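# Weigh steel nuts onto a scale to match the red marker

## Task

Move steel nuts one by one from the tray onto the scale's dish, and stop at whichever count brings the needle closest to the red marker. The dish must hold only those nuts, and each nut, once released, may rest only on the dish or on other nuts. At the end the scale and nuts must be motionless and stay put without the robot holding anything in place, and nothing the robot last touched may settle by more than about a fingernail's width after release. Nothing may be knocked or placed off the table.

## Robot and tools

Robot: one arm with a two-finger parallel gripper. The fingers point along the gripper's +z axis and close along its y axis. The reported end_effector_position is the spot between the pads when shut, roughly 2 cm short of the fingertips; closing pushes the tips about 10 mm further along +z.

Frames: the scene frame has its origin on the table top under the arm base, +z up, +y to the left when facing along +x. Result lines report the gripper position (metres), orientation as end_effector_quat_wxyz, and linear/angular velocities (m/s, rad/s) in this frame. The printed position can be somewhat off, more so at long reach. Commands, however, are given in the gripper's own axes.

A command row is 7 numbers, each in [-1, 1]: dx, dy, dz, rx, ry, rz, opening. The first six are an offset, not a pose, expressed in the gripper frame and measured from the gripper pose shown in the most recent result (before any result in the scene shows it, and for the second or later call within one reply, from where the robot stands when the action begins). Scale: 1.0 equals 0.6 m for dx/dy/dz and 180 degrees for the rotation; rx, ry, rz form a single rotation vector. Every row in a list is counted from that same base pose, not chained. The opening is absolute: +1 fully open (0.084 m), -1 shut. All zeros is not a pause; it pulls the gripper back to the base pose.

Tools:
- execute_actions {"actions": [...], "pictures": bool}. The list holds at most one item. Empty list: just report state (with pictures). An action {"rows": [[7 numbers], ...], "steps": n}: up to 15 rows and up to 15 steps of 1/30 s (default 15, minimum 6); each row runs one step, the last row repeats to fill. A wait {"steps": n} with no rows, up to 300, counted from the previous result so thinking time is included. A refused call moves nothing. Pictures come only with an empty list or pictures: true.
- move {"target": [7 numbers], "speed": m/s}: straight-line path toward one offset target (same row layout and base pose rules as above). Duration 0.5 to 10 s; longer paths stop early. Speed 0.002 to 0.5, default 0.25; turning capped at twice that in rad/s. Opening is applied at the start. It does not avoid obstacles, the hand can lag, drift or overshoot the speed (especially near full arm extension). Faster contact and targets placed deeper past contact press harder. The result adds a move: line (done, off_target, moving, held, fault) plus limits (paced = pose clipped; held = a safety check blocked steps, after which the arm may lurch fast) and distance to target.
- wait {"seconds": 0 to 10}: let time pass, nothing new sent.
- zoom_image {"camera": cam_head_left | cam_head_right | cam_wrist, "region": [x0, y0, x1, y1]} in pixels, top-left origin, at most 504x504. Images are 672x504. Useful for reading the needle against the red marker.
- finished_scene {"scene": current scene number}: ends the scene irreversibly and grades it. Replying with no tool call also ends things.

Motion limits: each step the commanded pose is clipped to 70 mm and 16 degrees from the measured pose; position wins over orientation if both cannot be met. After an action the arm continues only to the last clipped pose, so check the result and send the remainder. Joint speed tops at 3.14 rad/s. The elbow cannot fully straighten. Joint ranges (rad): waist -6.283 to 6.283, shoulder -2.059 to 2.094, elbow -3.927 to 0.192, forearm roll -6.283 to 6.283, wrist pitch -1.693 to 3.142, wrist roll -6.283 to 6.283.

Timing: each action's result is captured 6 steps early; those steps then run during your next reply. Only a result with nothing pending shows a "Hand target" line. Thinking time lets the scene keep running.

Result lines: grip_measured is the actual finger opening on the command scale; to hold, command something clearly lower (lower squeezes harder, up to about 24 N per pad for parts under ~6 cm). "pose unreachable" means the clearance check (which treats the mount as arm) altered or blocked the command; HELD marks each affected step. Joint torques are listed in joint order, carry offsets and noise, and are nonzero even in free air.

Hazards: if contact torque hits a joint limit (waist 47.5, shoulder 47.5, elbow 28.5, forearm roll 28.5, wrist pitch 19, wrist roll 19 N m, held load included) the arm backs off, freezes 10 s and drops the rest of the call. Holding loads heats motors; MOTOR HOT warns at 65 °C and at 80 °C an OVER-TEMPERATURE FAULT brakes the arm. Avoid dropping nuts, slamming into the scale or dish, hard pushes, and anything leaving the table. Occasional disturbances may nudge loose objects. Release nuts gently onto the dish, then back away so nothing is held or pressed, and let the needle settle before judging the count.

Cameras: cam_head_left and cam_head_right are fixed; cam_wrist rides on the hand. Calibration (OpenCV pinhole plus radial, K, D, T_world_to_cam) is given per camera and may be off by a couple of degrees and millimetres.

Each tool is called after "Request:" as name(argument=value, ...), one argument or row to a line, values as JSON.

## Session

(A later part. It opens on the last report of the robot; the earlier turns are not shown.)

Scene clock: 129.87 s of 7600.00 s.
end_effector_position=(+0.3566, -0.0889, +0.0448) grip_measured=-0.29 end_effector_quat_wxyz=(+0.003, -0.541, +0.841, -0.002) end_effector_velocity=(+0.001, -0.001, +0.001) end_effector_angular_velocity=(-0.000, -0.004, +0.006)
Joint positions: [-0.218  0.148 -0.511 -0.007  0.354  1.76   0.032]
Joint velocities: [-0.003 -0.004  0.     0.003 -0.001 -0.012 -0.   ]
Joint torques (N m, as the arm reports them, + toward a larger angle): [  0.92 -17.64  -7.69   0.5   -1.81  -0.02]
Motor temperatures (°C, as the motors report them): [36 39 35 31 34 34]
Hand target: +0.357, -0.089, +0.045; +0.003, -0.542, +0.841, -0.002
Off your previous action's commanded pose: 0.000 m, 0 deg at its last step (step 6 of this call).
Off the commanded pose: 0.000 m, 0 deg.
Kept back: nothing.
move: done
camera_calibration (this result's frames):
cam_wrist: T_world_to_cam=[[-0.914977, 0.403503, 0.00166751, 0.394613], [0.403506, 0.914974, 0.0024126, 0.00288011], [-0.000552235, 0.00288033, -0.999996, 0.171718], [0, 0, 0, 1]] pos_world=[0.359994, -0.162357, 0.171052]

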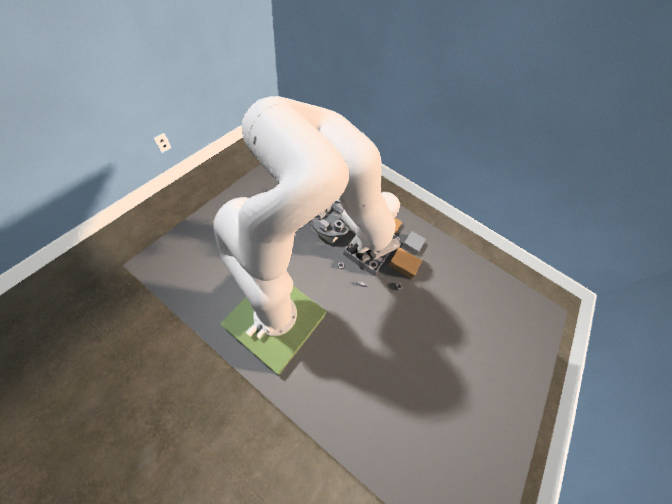

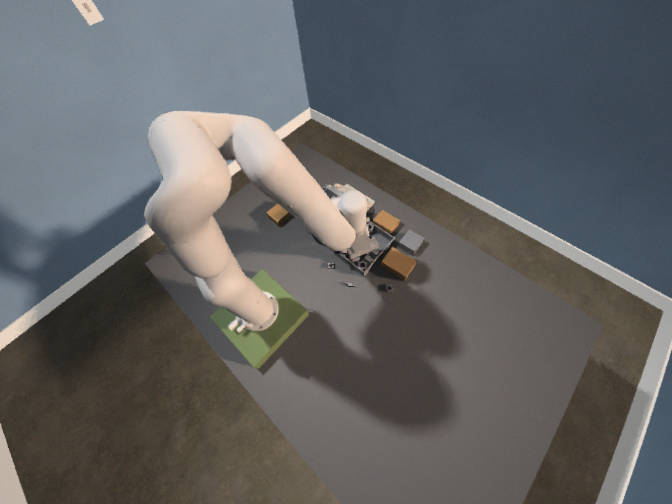

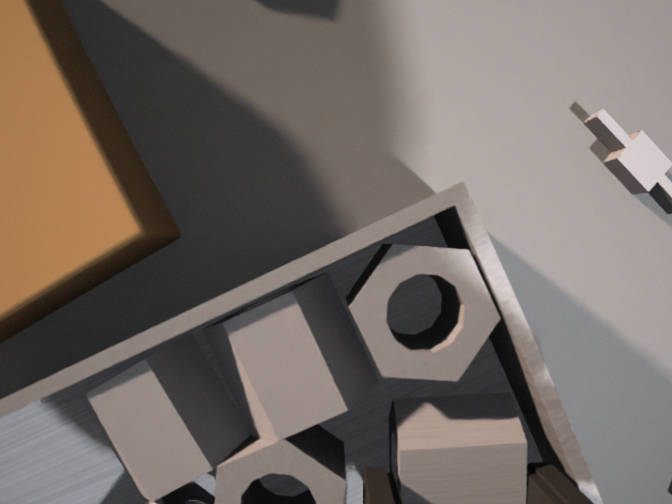

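Request:
execute_actions(
  actions=[
    {"rows":[[0,0,0.001,0,0,0,-0.29],[0,0,0.002,0,0,0,-0.3],[0,0,0.0025,0,0,0,-0.31],[0,0,0.0025,0,0,0,-0.32],[0,0,0.0025,0,0,0,-0.34],[0,0,0.0025,0,0,0,-0.45],[0,0,0.0025,0,0,0,-0.6],[0,0,0.0025,0,0,0,-0.7]],"steps":15},
  ],
)

Request:
move(
  target=[0,0,-0.155,0,0,0,-0.7],
  speed=0.15,
)

Scene clock: 130.40 s of 7600.00 s.
end_effector_position=(+0.3573, -0.0891, +0.0441) grip_measured=-0.34 end_effector_quat_wxyz=(+0.004, -0.541, +0.841, -0.002) end_effector_velocity=(+0.000, +0.000, -0.001) end_effector_angular_velocity=(-0.000, -0.001, +0.000)
Joint positions: [-0.218  0.151 -0.512 -0.007  0.349  1.76   0.029]
Joint velocities: [ 0.001  0.003  0.    -0.001 -0.004  0.001  0.   ]
Joint torques (N m, as the arm reports them, + toward a larger angle): [  1.18 -14.16  -6.56   0.61  -2.08  -0.12]
Motor temperatures (°C, as the motors report them): [36 39 35 31 34 34]
Steps of this call (steps 1 to 7: nothing new was sent; steps 8 to 16: the first 9 steps of this action). Readings (end_effector_position):
8: (+0.3566, -0.0890, +0.0448)
9: (+0.3566, -0.0890, +0.0447)
11: (+0.3568, -0.0890, +0.0443)
15: (+0.3573, -0.0891, +0.0441)
16: the state above

Scene clock: 131.77 s of 7600.00 s.
end_effector_position=(+0.3561, -0.0893, +0.1362) grip_measured=-0.34 end_effector_quat_wxyz=(+0.003, -0.541, +0.841, -0.002) end_effector_velocity=(+0.001, -0.000, +0.004) end_effector_angular_velocity=(-0.000, -0.003, -0.001)
Joint positions: [-0.217 -0.145 -0.538 -0.005  0.672  1.758  0.029]
Joint velocities: [-0.    -0.009 -0.003  0.001  0.009 -0.    -0.   ]
Joint torques (N m, as the arm reports them, + toward a larger angle): [  1.19 -15.92 -10.07   0.36  -1.97   0.02]
Motor temperatures (°C, as the motors report them): [36 39 35 31 34 34]
Hand target: +0.356, -0.089, +0.137; +0.004, -0.541, +0.841, -0.003
Off your previous action's commanded pose: 0.001 m, 0 deg at its last step (step 6 of this call).
Off the commanded pose: 0.001 m, 0 deg.
Kept back: nothing.
move: done
camera_calibration (this result's frames):
cam_wrist: T_world_to_cam=[[-0.914853, 0.403786, 0.000726241, 0.39421], [0.403787, 0.914851, 0.00198333, 0.00311986], [0.000136438, 0.0021077, -0.999998, 0.262871], [0, 0, 0, 1]] pos_world=[0.359349, -0.162585, 0.262578]

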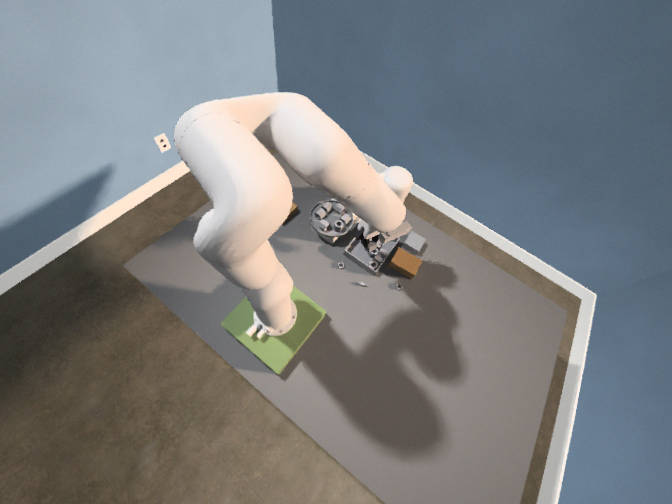

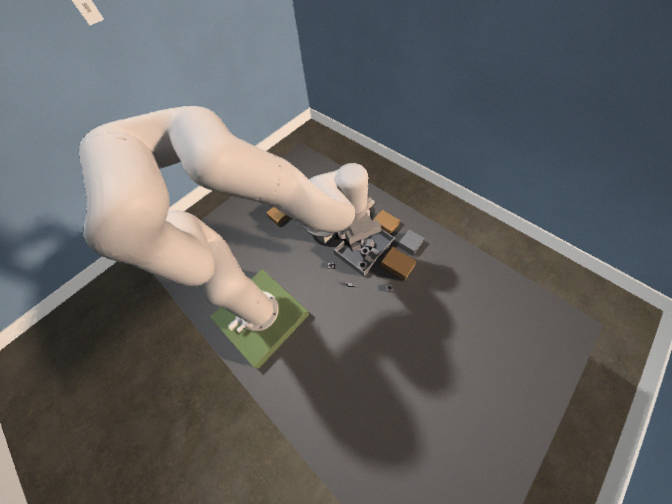

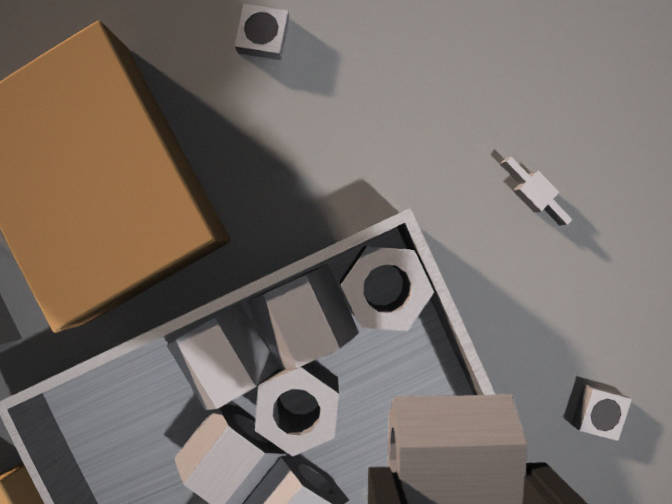

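Request:
move(
  target=[-0.2743,0.073,-0.002,0,0,0.3639,-0.7],
  speed=0.35,
)

Scene clock: 134.23 s of 7600.00 s.
end_effector_position=(+0.3851, +0.0779, +0.1378) grip_measured=-0.34 end_effector_quat_wxyz=(+0.004, -0.000, +1.000, -0.000) end_effector_velocity=(-0.000, +0.001, -0.000) end_effector_angular_velocity=(-0.007, +0.002, -0.008)
Joint positions: [ 0.231 -0.061 -0.632 -0.013  0.684  3.355  0.029]
Joint velocities: [ 0.004  0.003 -0.003 -0.01   0.004  0.02   0.   ]
Joint torques (N m, as the arm reports them, + toward a larger angle): [  0.89 -17.19 -10.19   0.28  -1.94  -0.2 ]
Motor temperatures (°C, as the motors report them): [36 39 35 31 34 34]
Hand target: +0.385, +0.078, +0.138; +0.004, -0.000, +1.000, -0.001
Off the commanded pose: 0.001 m, 0 deg.
Kept back: nothing.
move: done
camera_calibration (this result's frames):
cam_wrist: T_world_to_cam=[[-0.0125742, 0.999896, 0.007071, -0.0415572], [0.999894, 0.0125219, 0.00739438, -0.321514], [0.00730507, 0.00716323, -0.999948, 0.260918], [0, 0, 0, 1]] pos_world=[0.319051, 0.0437098, 0.263575]

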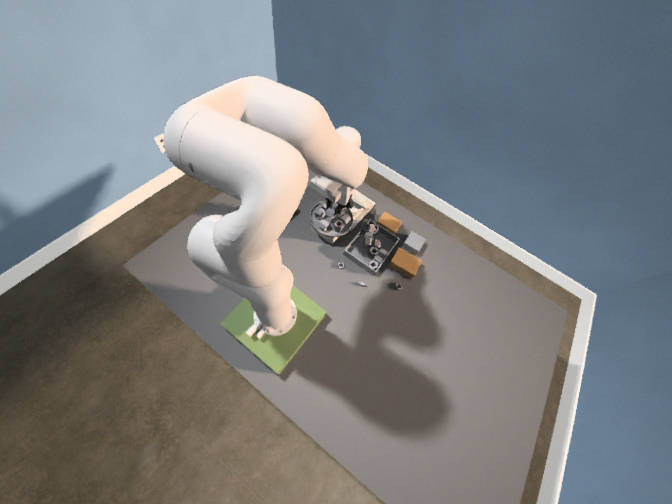

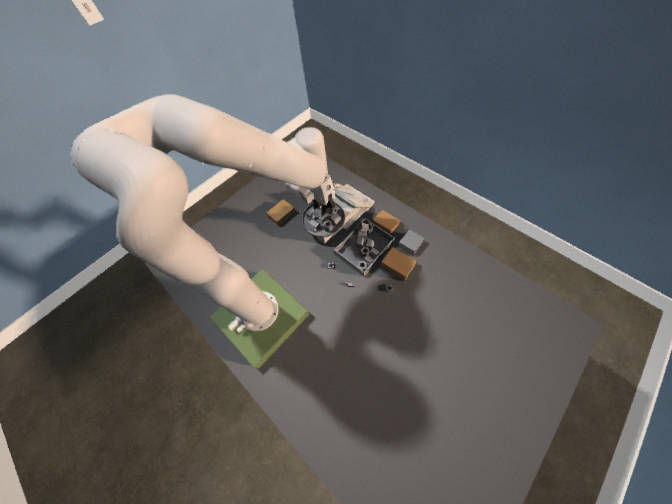

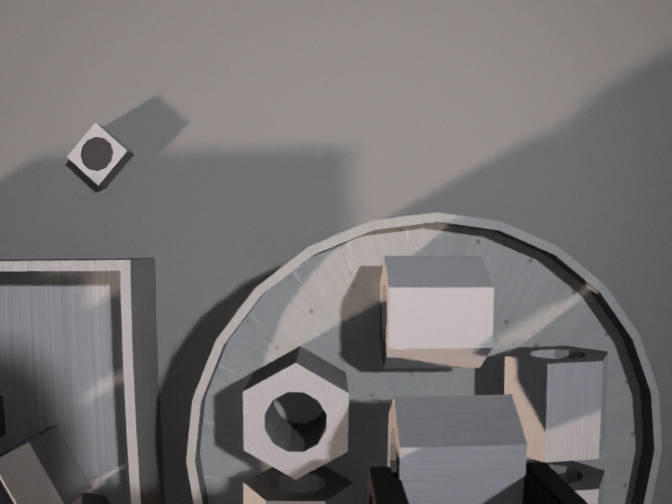

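Request:
move(
  target=[-0.0012,0,0.053,0,0,0,-0.7],
  speed=0.08,
)

Scene clock: 135.37 s of 7600.00 s.
end_effector_position=(+0.3862, +0.0780, +0.1064) grip_measured=-0.34 end_effector_quat_wxyz=(+0.005, -0.001, +1.000, -0.000) end_effector_velocity=(-0.000, +0.000, -0.002) end_effector_angular_velocity=(+0.000, -0.000, -0.001)
Joint positions: [ 0.23   0.024 -0.615 -0.015  0.581  3.356  0.029]
Joint velocities: [ 0.     0.005  0.001  0.    -0.006  0.001 -0.   ]
Joint torques (N m, as the arm reports them, + toward a larger angle): [  0.55 -18.06  -9.32   0.41  -2.01  -0.26]
Motor temperatures (°C, as the motors report them): [36 39 35 31 34 34]
Hand target: +0.386, +0.078, +0.106; +0.004, -0.001, +1.000, -0.000
Off the commanded pose: 0.000 m, 0 deg.
Kept back: nothing.
move: done
camera_calibration (this result's frames):
cam_wrist: T_world_to_cam=[[-0.0127114, 0.999892, 0.00734013, -0.0413954], [0.999889, 0.0126538, 0.00784372, -0.322467], [0.00774999, 0.00743902, -0.999942, 0.229301], [0, 0, 0, 1]] pos_world=[0.320128, 0.0437655, 0.232121]

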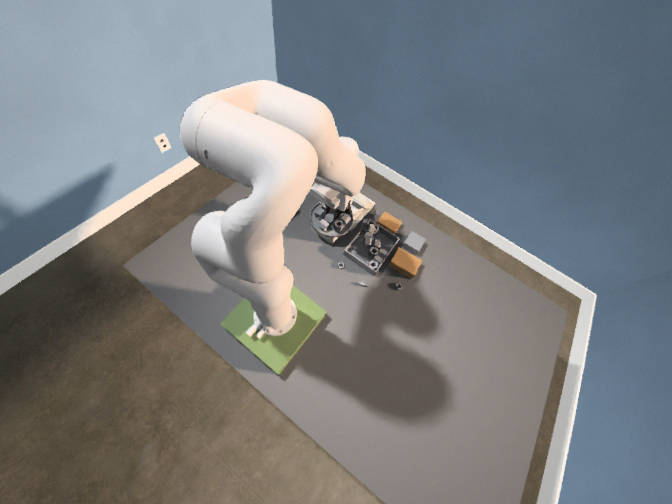

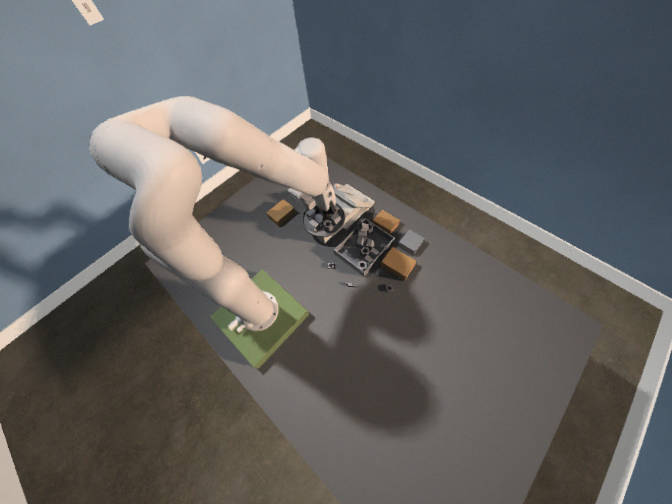

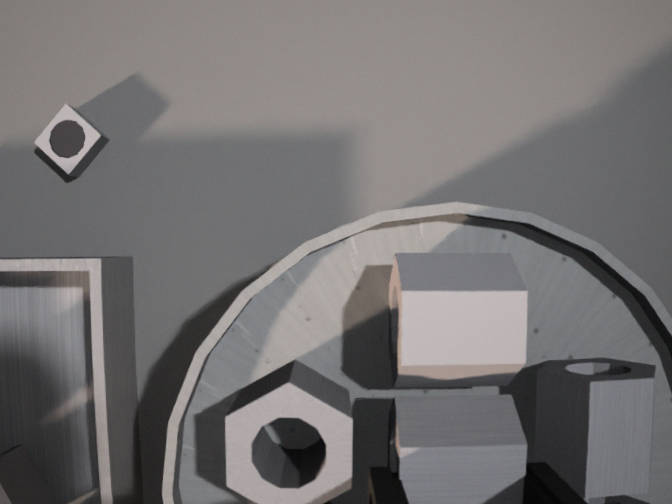

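Request:
move(
  target=[0.001,0,0.0105,0,0,0,-0.7],
  speed=0.02,
)

Scene clock: 136.30 s of 7600.00 s.
end_effector_position=(+0.3858, +0.0780, +0.1005) grip_measured=-0.34 end_effector_quat_wxyz=(+0.005, -0.001, +1.000, -0.000) end_effector_velocity=(-0.000, -0.000, -0.002) end_effector_angular_velocity=(-0.000, +0.001, +0.001)
Joint positions: [ 0.23   0.04  -0.611 -0.015  0.561  3.357  0.029]
Joint velocities: [-0.     0.006  0.001 -0.001 -0.006 -0.     0.   ]
Joint torques (N m, as the arm reports them, + toward a larger angle): [  0.72 -18.02  -9.2    0.51  -2.    -0.16]
Motor temperatures (°C, as the motors report them): [36 39 35 31 34 34]
Hand target: +0.386, +0.078, +0.100; +0.005, -0.001, +1.000, -0.000
Off the commanded pose: 0.000 m, 0 deg.
Kept back: nothing.
move: done
camera_calibration (this result's frames):
cam_wrist: T_world_to_cam=[[-0.0127162, 0.999891, 0.00745279, -0.0413977], [0.999885, 0.0126543, 0.00830725, -0.322117], [0.00821204, 0.00755757, -0.999938, 0.223193], [0, 0, 0, 1]] pos_world=[0.319721, 0.0437826, 0.226164]

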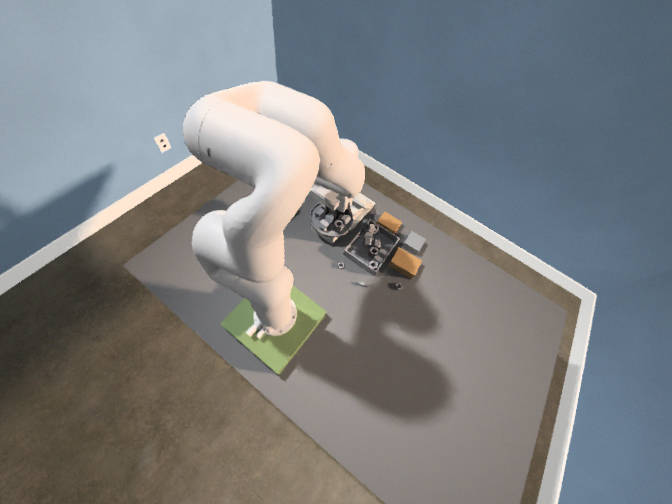

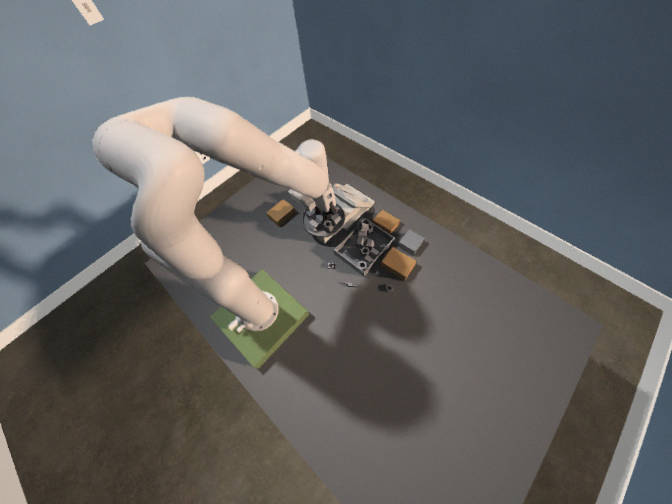

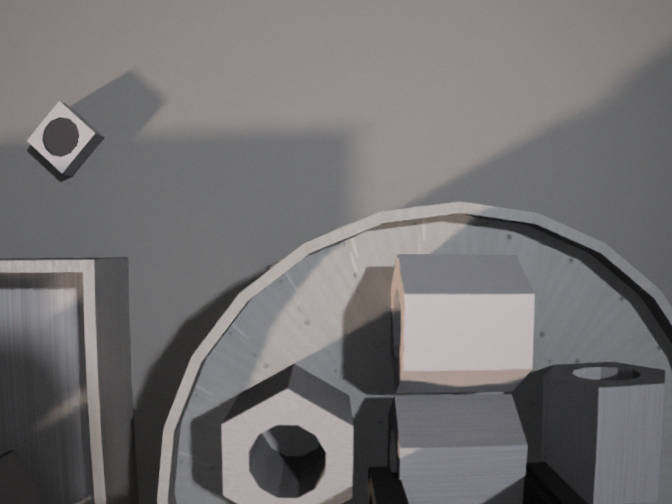

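Request:
execute_actions(
  actions=[
    {"rows":[[0,0,0.001,0,0,0,-0.7],[0,0,0.0015,0,0,0,-0.7],[0,0,0.002,0,0,0,-0.7],[0,0,0.002,0,0,0,-0.7],[0,0,0.002,0,0,0,-0.7],[0,0,0.002,0,0,0,-0.7],[0,0,0.002,0,0,0,-0.7],[0,0,0.002,0,0,0,-0.5],[0,0,0.002,0,0,0,-0.4],[0,0,0.002,0,0,0,-0.33],[0,0,0.002,0,0,0,-0.3],[0,0,0.002,0,0,0,-0.27],[0,0,0.002,0,0,0,-0.24]],"steps":15},
  ],
)

Request:
move(
  target=[0,0,-0.04,0,0,0,-0.24],
  speed=0.1,
)

Scene clock: 136.87 s of 7600.00 s.
end_effector_position=(+0.3860, +0.0781, +0.0995) grip_measured=-0.34 end_effector_quat_wxyz=(+0.005, -0.001, +1.000, -0.000) end_effector_velocity=(-0.001, -0.000, -0.001) end_effector_angular_velocity=(-0.001, +0.001, +0.001)
Joint positions: [ 0.23   0.043 -0.611 -0.016  0.558  3.357  0.029]
Joint velocities: [-0.     0.003  0.001 -0.001 -0.003 -0.    -0.   ]
Joint torques (N m, as the arm reports them, + toward a larger angle): [  0.83 -17.16  -8.99   0.32  -2.04   0.07]
Motor temperatures (°C, as the motors report them): [36 39 35 31 34 34]
Steps of this call (steps 1 to 8: nothing new was sent; steps 9 to 17: the first 9 steps of this action). Readings (end_effector_position):
9: (+0.3858, +0.0781, +0.1002)
10: (+0.3858, +0.0781, +0.1002)
12: (+0.3859, +0.0781, +0.1000)
16: (+0.3860, +0.0781, +0.0996)
17: the state above

Scene clock: 138.10 s of 7600.00 s.
end_effector_position=(+0.3855, +0.0780, +0.1228) grip_measured=-0.26 end_effector_quat_wxyz=(+0.005, -0.000, +1.000, -0.000) end_effector_velocity=(+0.000, +0.000, +0.003) end_effector_angular_velocity=(+0.001, -0.001, -0.000)
Joint positions: [ 0.23  -0.022 -0.622 -0.014  0.635  3.356  0.033]
Joint velocities: [ 0.001 -0.007 -0.002  0.001  0.007 -0.    -0.   ]
Joint torques (N m, as the arm reports them, + toward a larger angle): [  1.13 -16.96  -9.74   0.28  -2.01  -0.13]
Motor temperatures (°C, as the motors report them): [36 39 35 31 34 34]
Hand target: +0.386, +0.078, +0.123; +0.005, -0.000, +1.000, -0.000
Off your previous action's commanded pose: 0.000 m, 0 deg at its last step (step 6 of this call).
Off the commanded pose: 0.000 m, 0 deg.
Kept back: nothing.
move: done
camera_calibration (this result's frames):
cam_wrist: T_world_to_cam=[[-0.0126356, 0.999894, 0.00723536, -0.0414976], [0.99989, 0.0125789, 0.00783303, -0.321863], [0.00774119, 0.00733354, -0.999943, 0.245738], [0, 0, 0, 1]] pos_world=[0.319401, 0.0437397, 0.248545]

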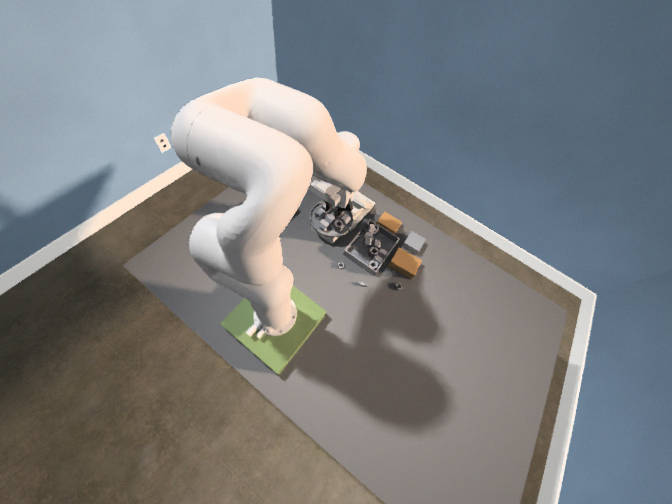

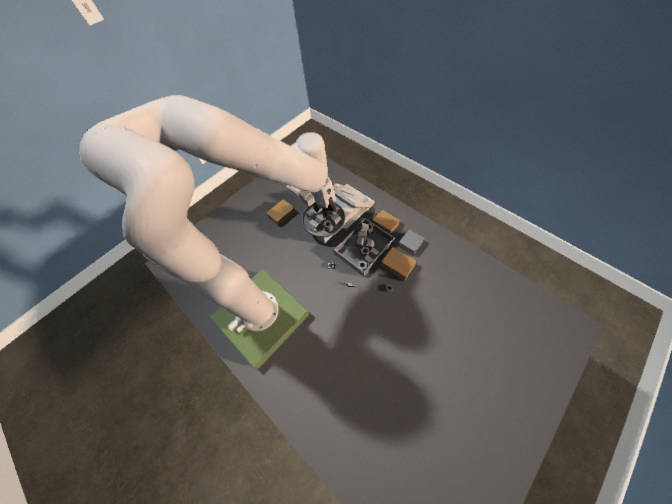

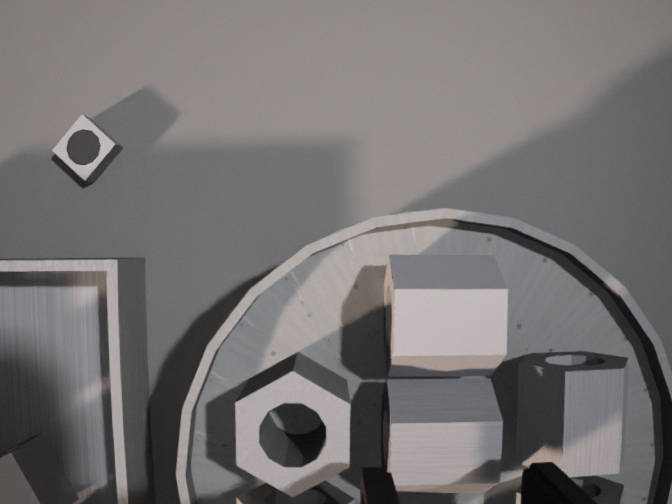

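Request:
move(
  target=[0.0175,-0.1717,-0.05,-0.0025,0.0025,-0.5,-0.2],
  speed=0.5,
)

Scene clock: 140.77 s of 7600.00 s.
end_effector_position=(+0.3743, -0.0248, +0.1525) grip_measured=-0.22 end_effector_quat_wxyz=(+0.001, +0.707, -0.707, -0.000) end_effector_velocity=(+0.000, -0.000, +0.001) end_effector_angular_velocity=(+0.004, -0.001, +0.009)
Joint positions: [-0.035 -0.151 -0.591 -0.009  0.741  1.515  0.035]
Joint velocities: [-0.003 -0.001 -0.001  0.006  0.002 -0.016  0.   ]
Joint torques (N m, as the arm reports them, + toward a larger angle): [  0.99 -16.06 -10.02   0.43  -2.04   0.02]
Motor temperatures (°C, as the motors report them): [36 39 35 31 34 34]
Hand target: +0.374, -0.025, +0.153; +0.000, +0.707, -0.707, -0.000
Off the commanded pose: 0.001 m, 0 deg.
Kept back: nothing.
move: done
camera_calibration (this result's frames):
cam_wrist: T_world_to_cam=[[-0.999886, -0.011863, 0.00939413, 0.405048], [-0.011881, 0.999928, -0.00185823, 0.0949867], [-0.00937141, -0.00196962, -0.999954, 0.28247], [0, 0, 0, 1]] pos_world=[0.408777, -0.0896184, 0.278828]

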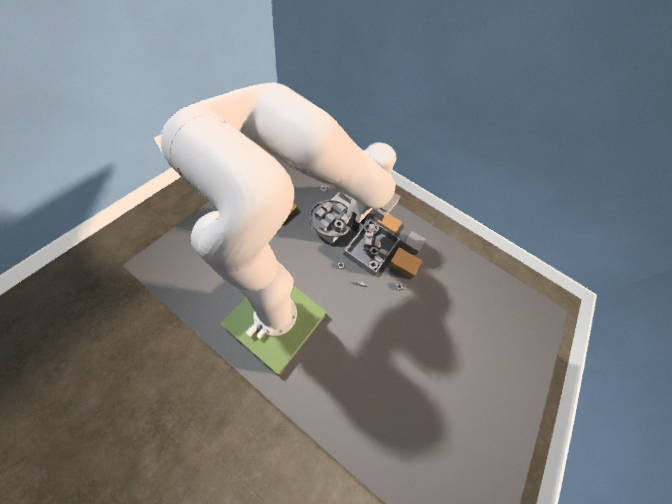

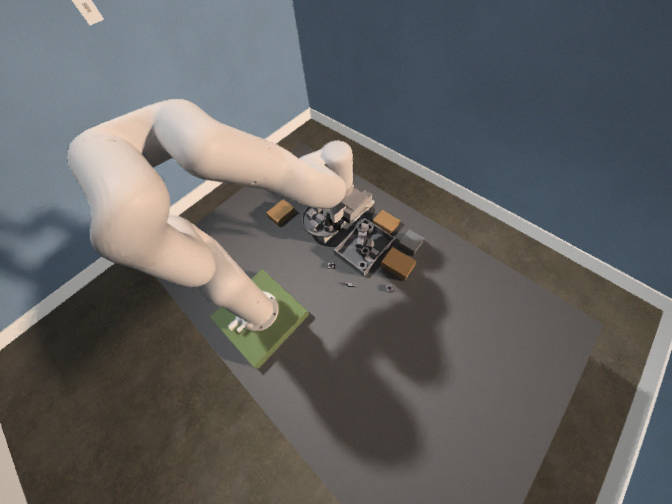

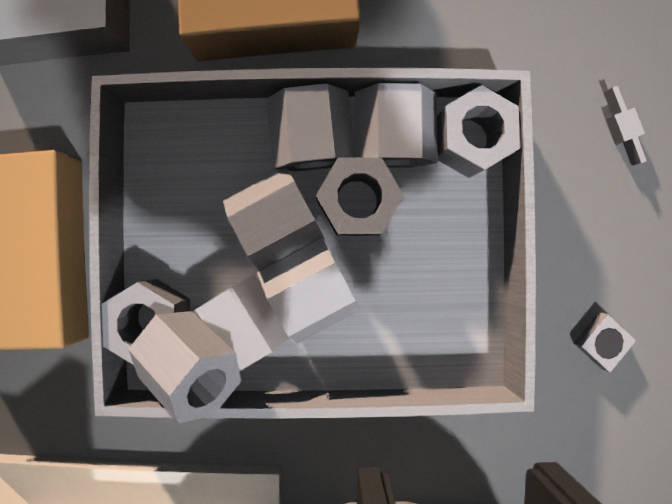

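Request:
zoom_image(
  camera="cam_wrist",
  region=[180,70,480,370],
)

Region (180, 70, 480, 370) of cam_wrist's 672x504 image, scaled by 1.680, with more detail than that image has.

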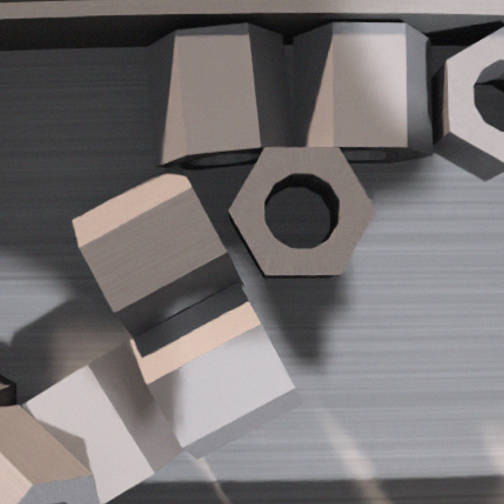

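Request:
move(
  target=[0.1358,-0.0177,0.129,0.0553,-0.2062,0.1605,-0.68],
  speed=0.35,
)

Scene clock: 144.37 s of 7600.00 s.
end_effector_position=(+0.3848, -0.1053, +0.0754) grip_measured=-0.70 end_effector_quat_wxyz=(+0.282, -0.473, +0.819, +0.163) end_effector_velocity=(-0.001, -0.000, -0.002) end_effector_angular_velocity=(+0.009, -0.002, -0.004)
Joint positions: [-0.515  0.216 -0.685  1.034  0.793  0.679  0.013]
Joint velocities: [-0.006  0.008 -0.002  0.009  0.006 -0.009  0.   ]
Joint torques (N m, as the arm reports them, + toward a larger angle): [  1.18 -19.58  -7.98   0.62  -0.16  -0.17]
Motor temperatures (°C, as the motors report them): [36 39 35 31 34 34]
Hand target: +0.385, -0.105, +0.075; +0.282, -0.473, +0.819, +0.163
Off the commanded pose: 0.001 m, 0 deg.
Kept back: nothing.
move: done
camera_calibration (this result's frames):
cam_wrist: T_world_to_cam=[[-0.873381, 0.487037, -0.000770856, 0.419859], [0.383747, 0.689127, 0.614689, -0.0559299], [0.299908, 0.536562, -0.788769, 0.127057], [0, 0, 0, 1]] pos_world=[0.350054, -0.234118, 0.134922]

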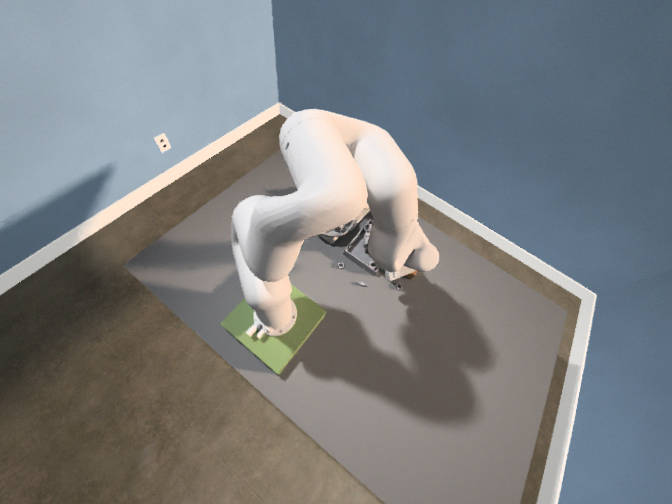

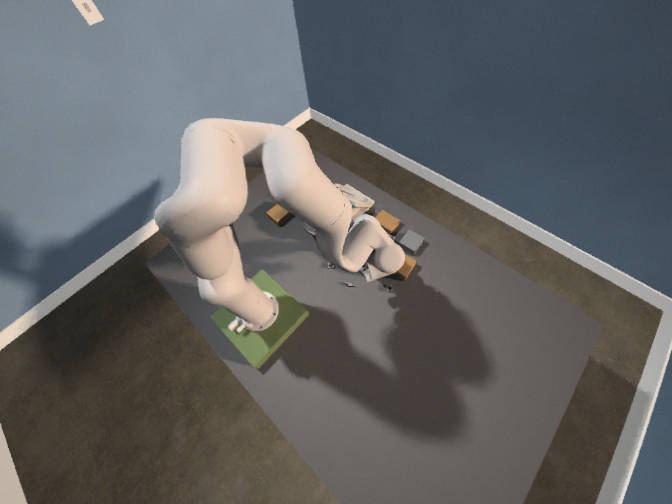

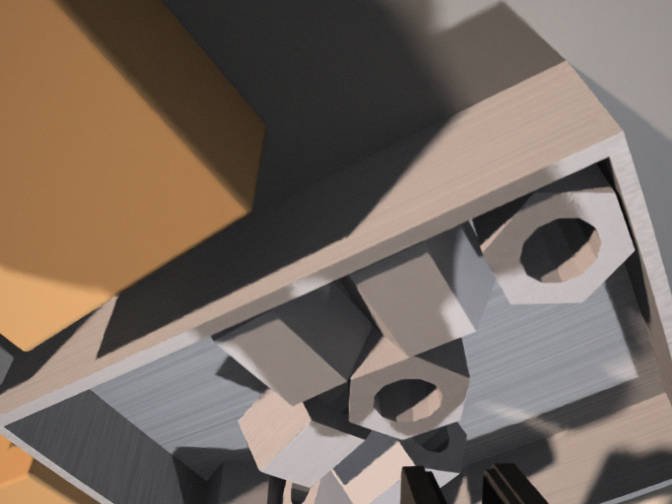

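Request:
move(
  target=[0.0182,-0.0015,0.012,0,0,0,-0.68],
  speed=0.05,
)

Request:
zoom_image(
  camera="cam_wrist",
  region=[300,354,560,504],
)

Scene clock: 146.73 s of 7600.00 s.
end_effector_position=(+0.3835, -0.1093, +0.0632) grip_measured=-0.70 end_effector_quat_wxyz=(+0.282, -0.473, +0.819, +0.163) end_effector_velocity=(+0.001, -0.001, -0.001) end_effector_angular_velocity=(-0.001, -0.003, +0.001)
Joint positions: [-0.523  0.257 -0.698  1.053  0.782  0.642  0.013]
Joint velocities: [-0.001  0.004 -0.002  0.004 -0.002 -0.007 -0.   ]
Joint torques (N m, as the arm reports them, + toward a larger angle): [  0.85 -20.45  -7.52   0.58  -0.22   0.01]
Motor temperatures (°C, as the motors report them): [36 39 35 31 34 34]
Hand target: +0.383, -0.109, +0.063; +0.282, -0.473, +0.819, +0.163
Off the commanded pose: 0.000 m, 0 deg.
Kept back: nothing.
move: done
camera_calibration (this result's frames):
cam_wrist: T_world_to_cam=[[-0.873391, 0.487019, -0.000797395, 0.420678], [0.383699, 0.68911, 0.614738, -0.0451877], [0.299938, 0.5366, -0.788731, 0.119958], [0, 0, 0, 1]] pos_world=[0.348774, -0.238108, 0.122729]

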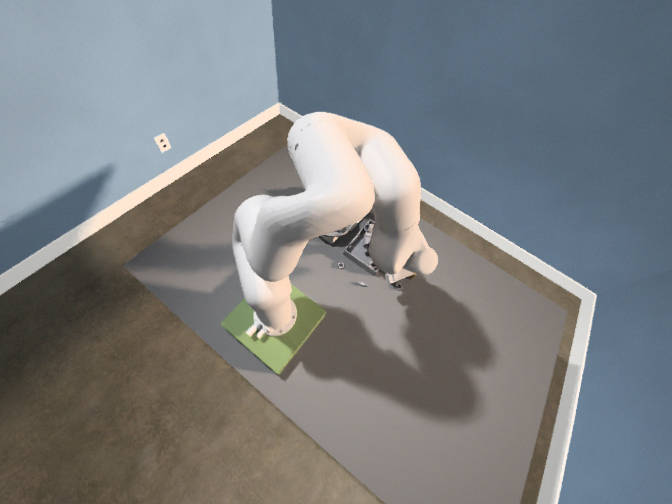

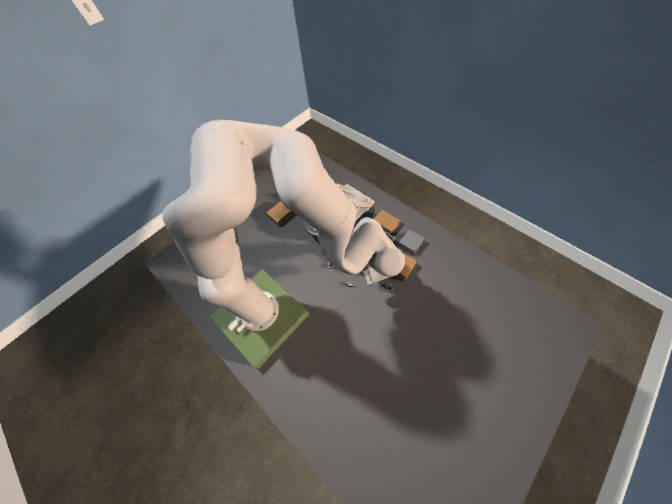

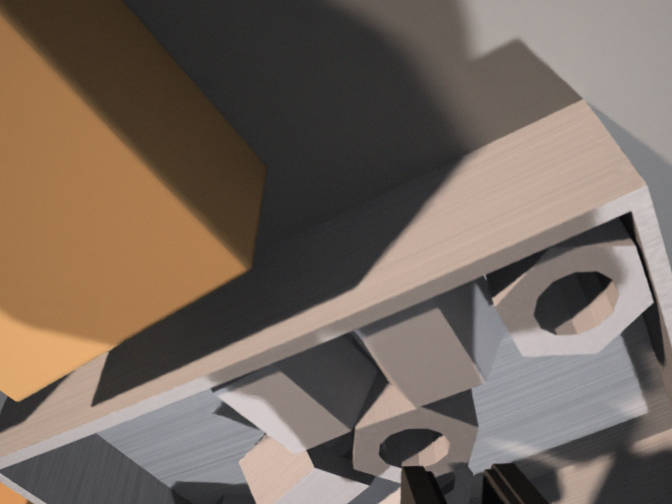

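Region (300, 354, 560, 504) of cam_wrist's 672x504 image, scaled by 1.938, with more detail than that image has; it fills the top 291 rows of this view, and the rest is white.

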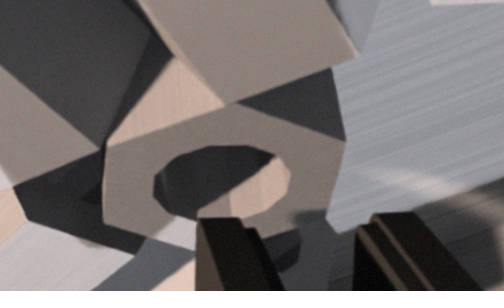

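Request:
move(
  target=[0.0087,0,0.0017,0,0,0,-0.68],
  speed=0.03,
)

Request:
zoom_image(
  camera="cam_wrist",
  region=[300,354,560,504],
)

Scene clock: 147.83 s of 7600.00 s.
end_effector_position=(+0.3818, -0.1122, +0.0593) grip_measured=-0.70 end_effector_quat_wxyz=(+0.282, -0.473, +0.819, +0.163) end_effector_velocity=(+0.000, -0.001, -0.001) end_effector_angular_velocity=(+0.000, -0.001, +0.000)
Joint positions: [-0.532  0.27  -0.702  1.055  0.781  0.629  0.013]
Joint velocities: [-0.002  0.004 -0.003  0.001  0.001 -0.004 -0.   ]
Joint torques (N m, as the arm reports them, + toward a larger angle): [  0.91 -20.04  -7.59   0.68  -0.37  -0.15]
Motor temperatures (°C, as the motors report them): [36 39 35 31 34 34]
Hand target: +0.382, -0.112, +0.059; +0.282, -0.473, +0.819, +0.163
Off the commanded pose: 0.000 m, 0 deg.
Kept back: nothing.
move: done
camera_calibration (this result's frames):
cam_wrist: T_world_to_cam=[[-0.873382, 0.487036, -0.000729496, 0.420589], [0.383738, 0.689063, 0.614766, -0.0401378], [0.299916, 0.536645, -0.788709, 0.118957], [0, 0, 0, 1]] pos_world=[0.34706, -0.241022, 0.118805]

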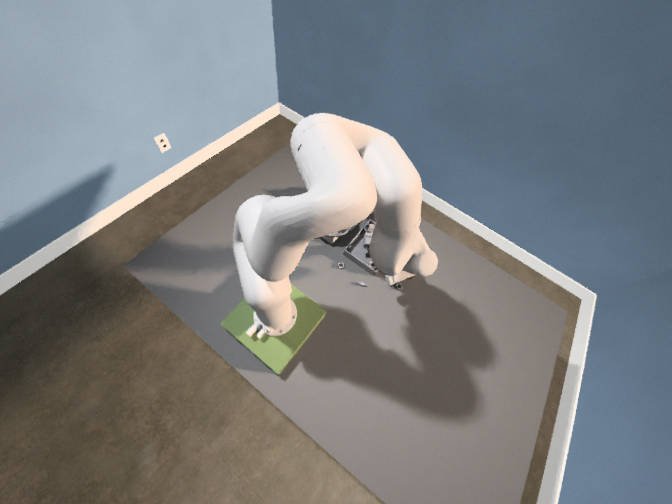

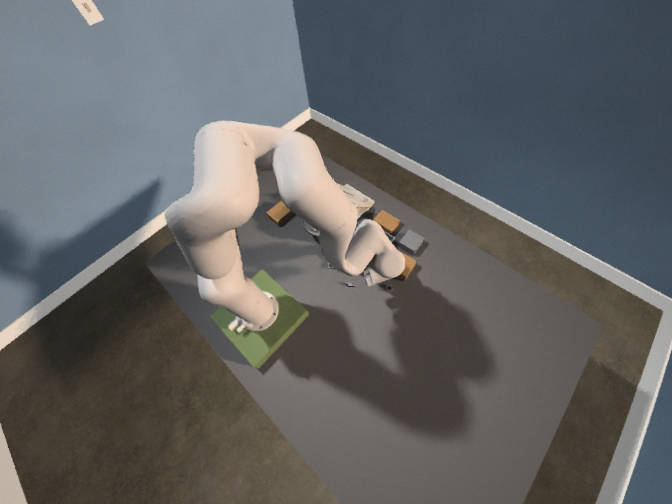

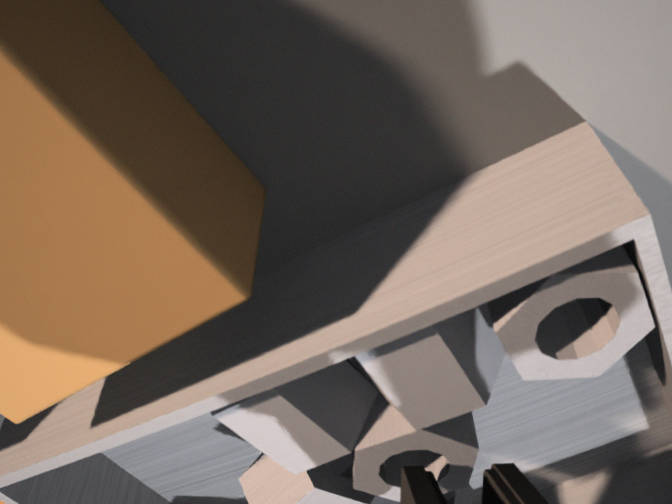

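Region (300, 354, 560, 504) of cam_wrist's 672x504 image, scaled by 1.938, with more detail than that image has; it fills the top 291 rows of this view, and the rest is white.

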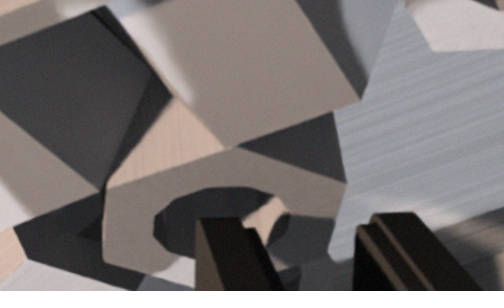

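Request:
move(
  target=[0.0046,0,0.0059,0,0,0,-0.68],
  speed=0.015,
)

Scene clock: 148.77 s of 7600.00 s.
end_effector_position=(+0.3817, -0.1122, +0.0549) grip_measured=-0.70 end_effector_quat_wxyz=(+0.282, -0.473, +0.819, +0.163) end_effector_velocity=(+0.001, -0.001, -0.001) end_effector_angular_velocity=(-0.002, -0.002, +0.001)
Joint positions: [-0.53   0.284 -0.706  1.065  0.776  0.617  0.013]
Joint velocities: [ 0.001  0.005 -0.004  0.002 -0.002 -0.004 -0.   ]
Joint torques (N m, as the arm reports them, + toward a larger angle): [  1.24 -20.69  -7.45   0.74  -0.19   0.  ]
Motor temperatures (°C, as the motors report them): [36 39 35 31 34 34]
Hand target: +0.382, -0.112, +0.055; +0.282, -0.473, +0.819, +0.163
Off the commanded pose: 0.000 m, 0 deg.
Kept back: nothing.
move: done
camera_calibration (this result's frames):
cam_wrist: T_world_to_cam=[[-0.873388, 0.487024, -0.000639829, 0.420552], [0.383773, 0.689034, 0.614776, -0.037478], [0.299852, 0.536693, -0.788701, 0.115535], [0, 0, 0, 1]] pos_world=[0.347045, -0.241002, 0.114432]

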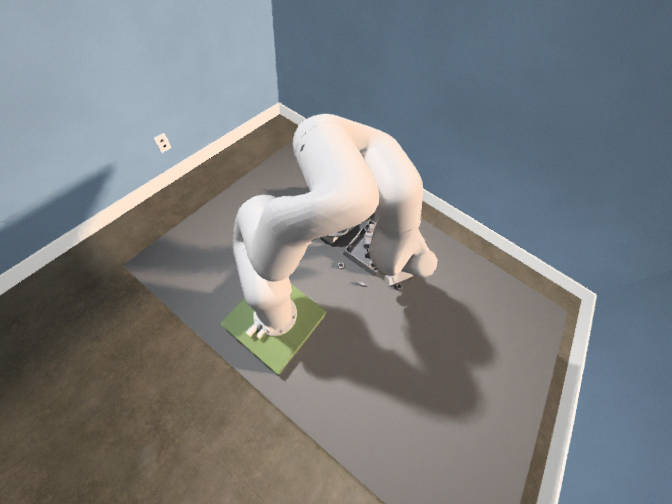

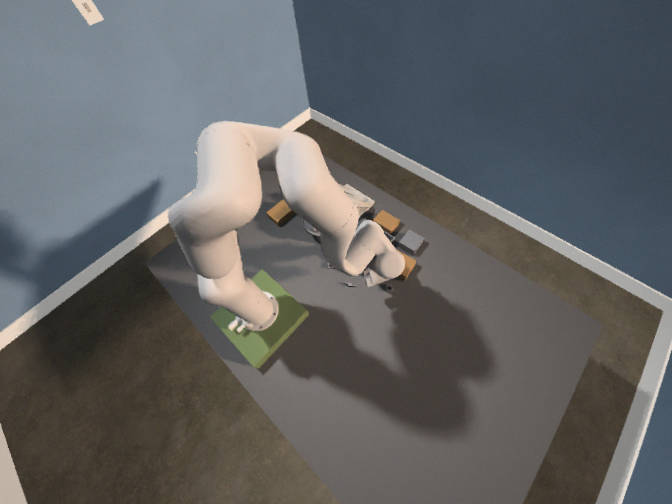

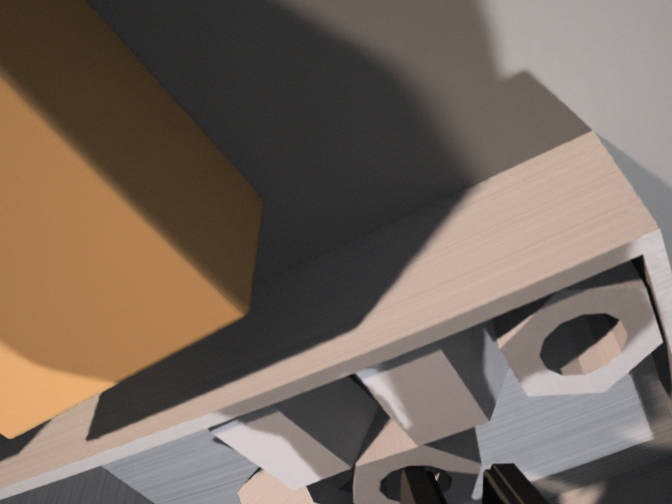

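Request:
execute_actions(
  actions=[
    {"rows":[[0,0,0,0,0,0,-0.72],[0,0,0,0,0,0,-0.76],[0,0,0,0,0,0,-0.8],[0,0,0,0,0,0,-0.83],[0,0,0,0,0,0,-0.86],[0,0,0,0,0,0,-0.89],[0,0,0,0,0,0,-0.92]],"steps":14},
  ],
)

Request:
move(
  target=[-0.001,0.02,-0.0013,0,0,0,-0.92],
  speed=0.025,
)

Scene clock: 149.23 s of 7600.00 s.
end_effector_position=(+0.3820, -0.1121, +0.0552) grip_measured=-0.92 end_effector_quat_wxyz=(+0.282, -0.473, +0.818, +0.163) end_effector_velocity=(+0.004, -0.001, +0.004) end_effector_angular_velocity=(-0.005, -0.009, +0.004)
Joint positions: [-0.53   0.284 -0.706  1.065  0.776  0.617  0.004]
Joint velocities: [ 0.002 -0.006 -0.006 -0.002  0.001  0.001 -0.021]
Joint torques (N m, as the arm reports them, + toward a larger angle): [  0.78 -18.9   -7.21   0.81  -0.83   0.02]
Motor temperatures (°C, as the motors report them): [36 39 35 31 34 34]
Steps of this call (steps 1 to 6: nothing new was sent; steps 7 to 14: the first 8 steps of this action). Readings (end_effector_position):
7: (+0.3818, -0.1122, +0.0548)
8: (+0.3818, -0.1122, +0.0548)
10: (+0.3817, -0.1121, +0.0549)
14: the state above

Scene clock: 150.23 s of 7600.00 s.
end_effector_position=(+0.3714, -0.1060, +0.0559) grip_measured=-0.94 end_effector_quat_wxyz=(+0.282, -0.473, +0.819, +0.163) end_effector_velocity=(-0.001, -0.000, +0.001) end_effector_angular_velocity=(-0.002, -0.002, -0.002)
Joint positions: [-0.53   0.255 -0.665  1.076  0.77   0.602  0.002]
Joint velocities: [-0.    -0.006  0.005  0.003 -0.002 -0.002  0.   ]
Joint torques (N m, as the arm reports them, + toward a larger angle): [  0.95 -19.18  -7.18   0.64  -0.18  -0.1 ]
Motor temperatures (°C, as the motors report them): [36 39 35 31 34 34]
Hand target: +0.371, -0.106, +0.056; +0.282, -0.473, +0.818, +0.163
Off your previous action's commanded pose: 0.000 m, 0 deg at its last step (step 6 of this call).
Off the commanded pose: 0.000 m, 0 deg.
Kept back: nothing.
move: done
camera_calibration (this result's frames):
cam_wrist: T_world_to_cam=[[-0.873544, 0.486745, -0.000282758, 0.408582], [0.38363, 0.688846, 0.615077, -0.0383373], [0.29958, 0.537188, -0.788467, 0.116231], [0, 0, 0, 1]] pos_world=[0.336802, -0.234905, 0.11534]

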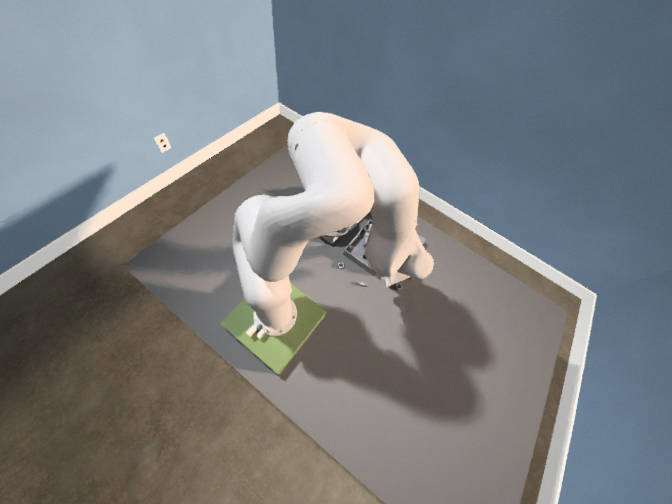

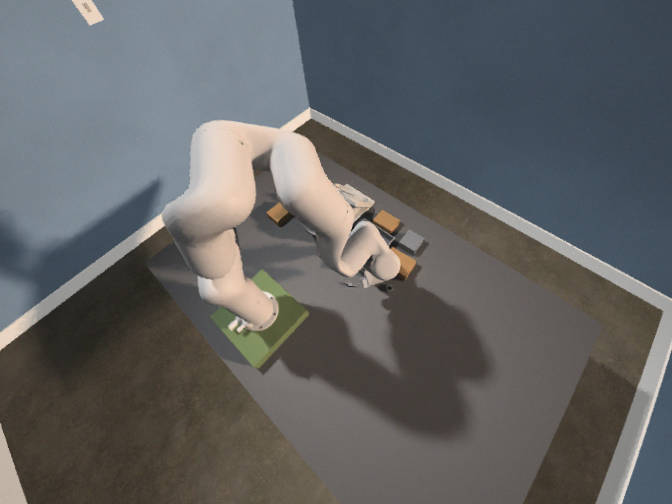

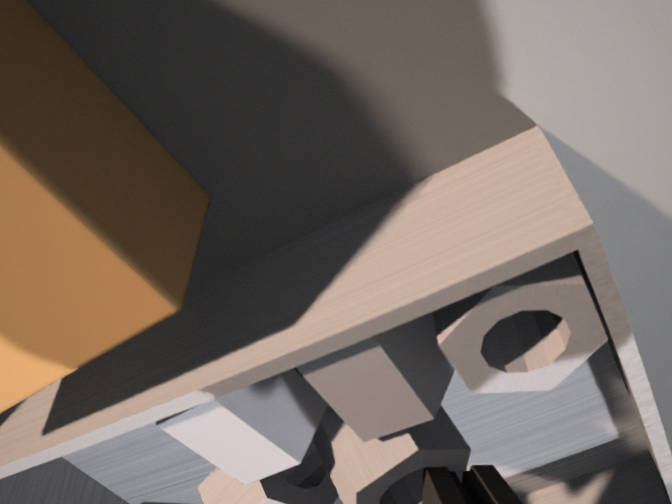

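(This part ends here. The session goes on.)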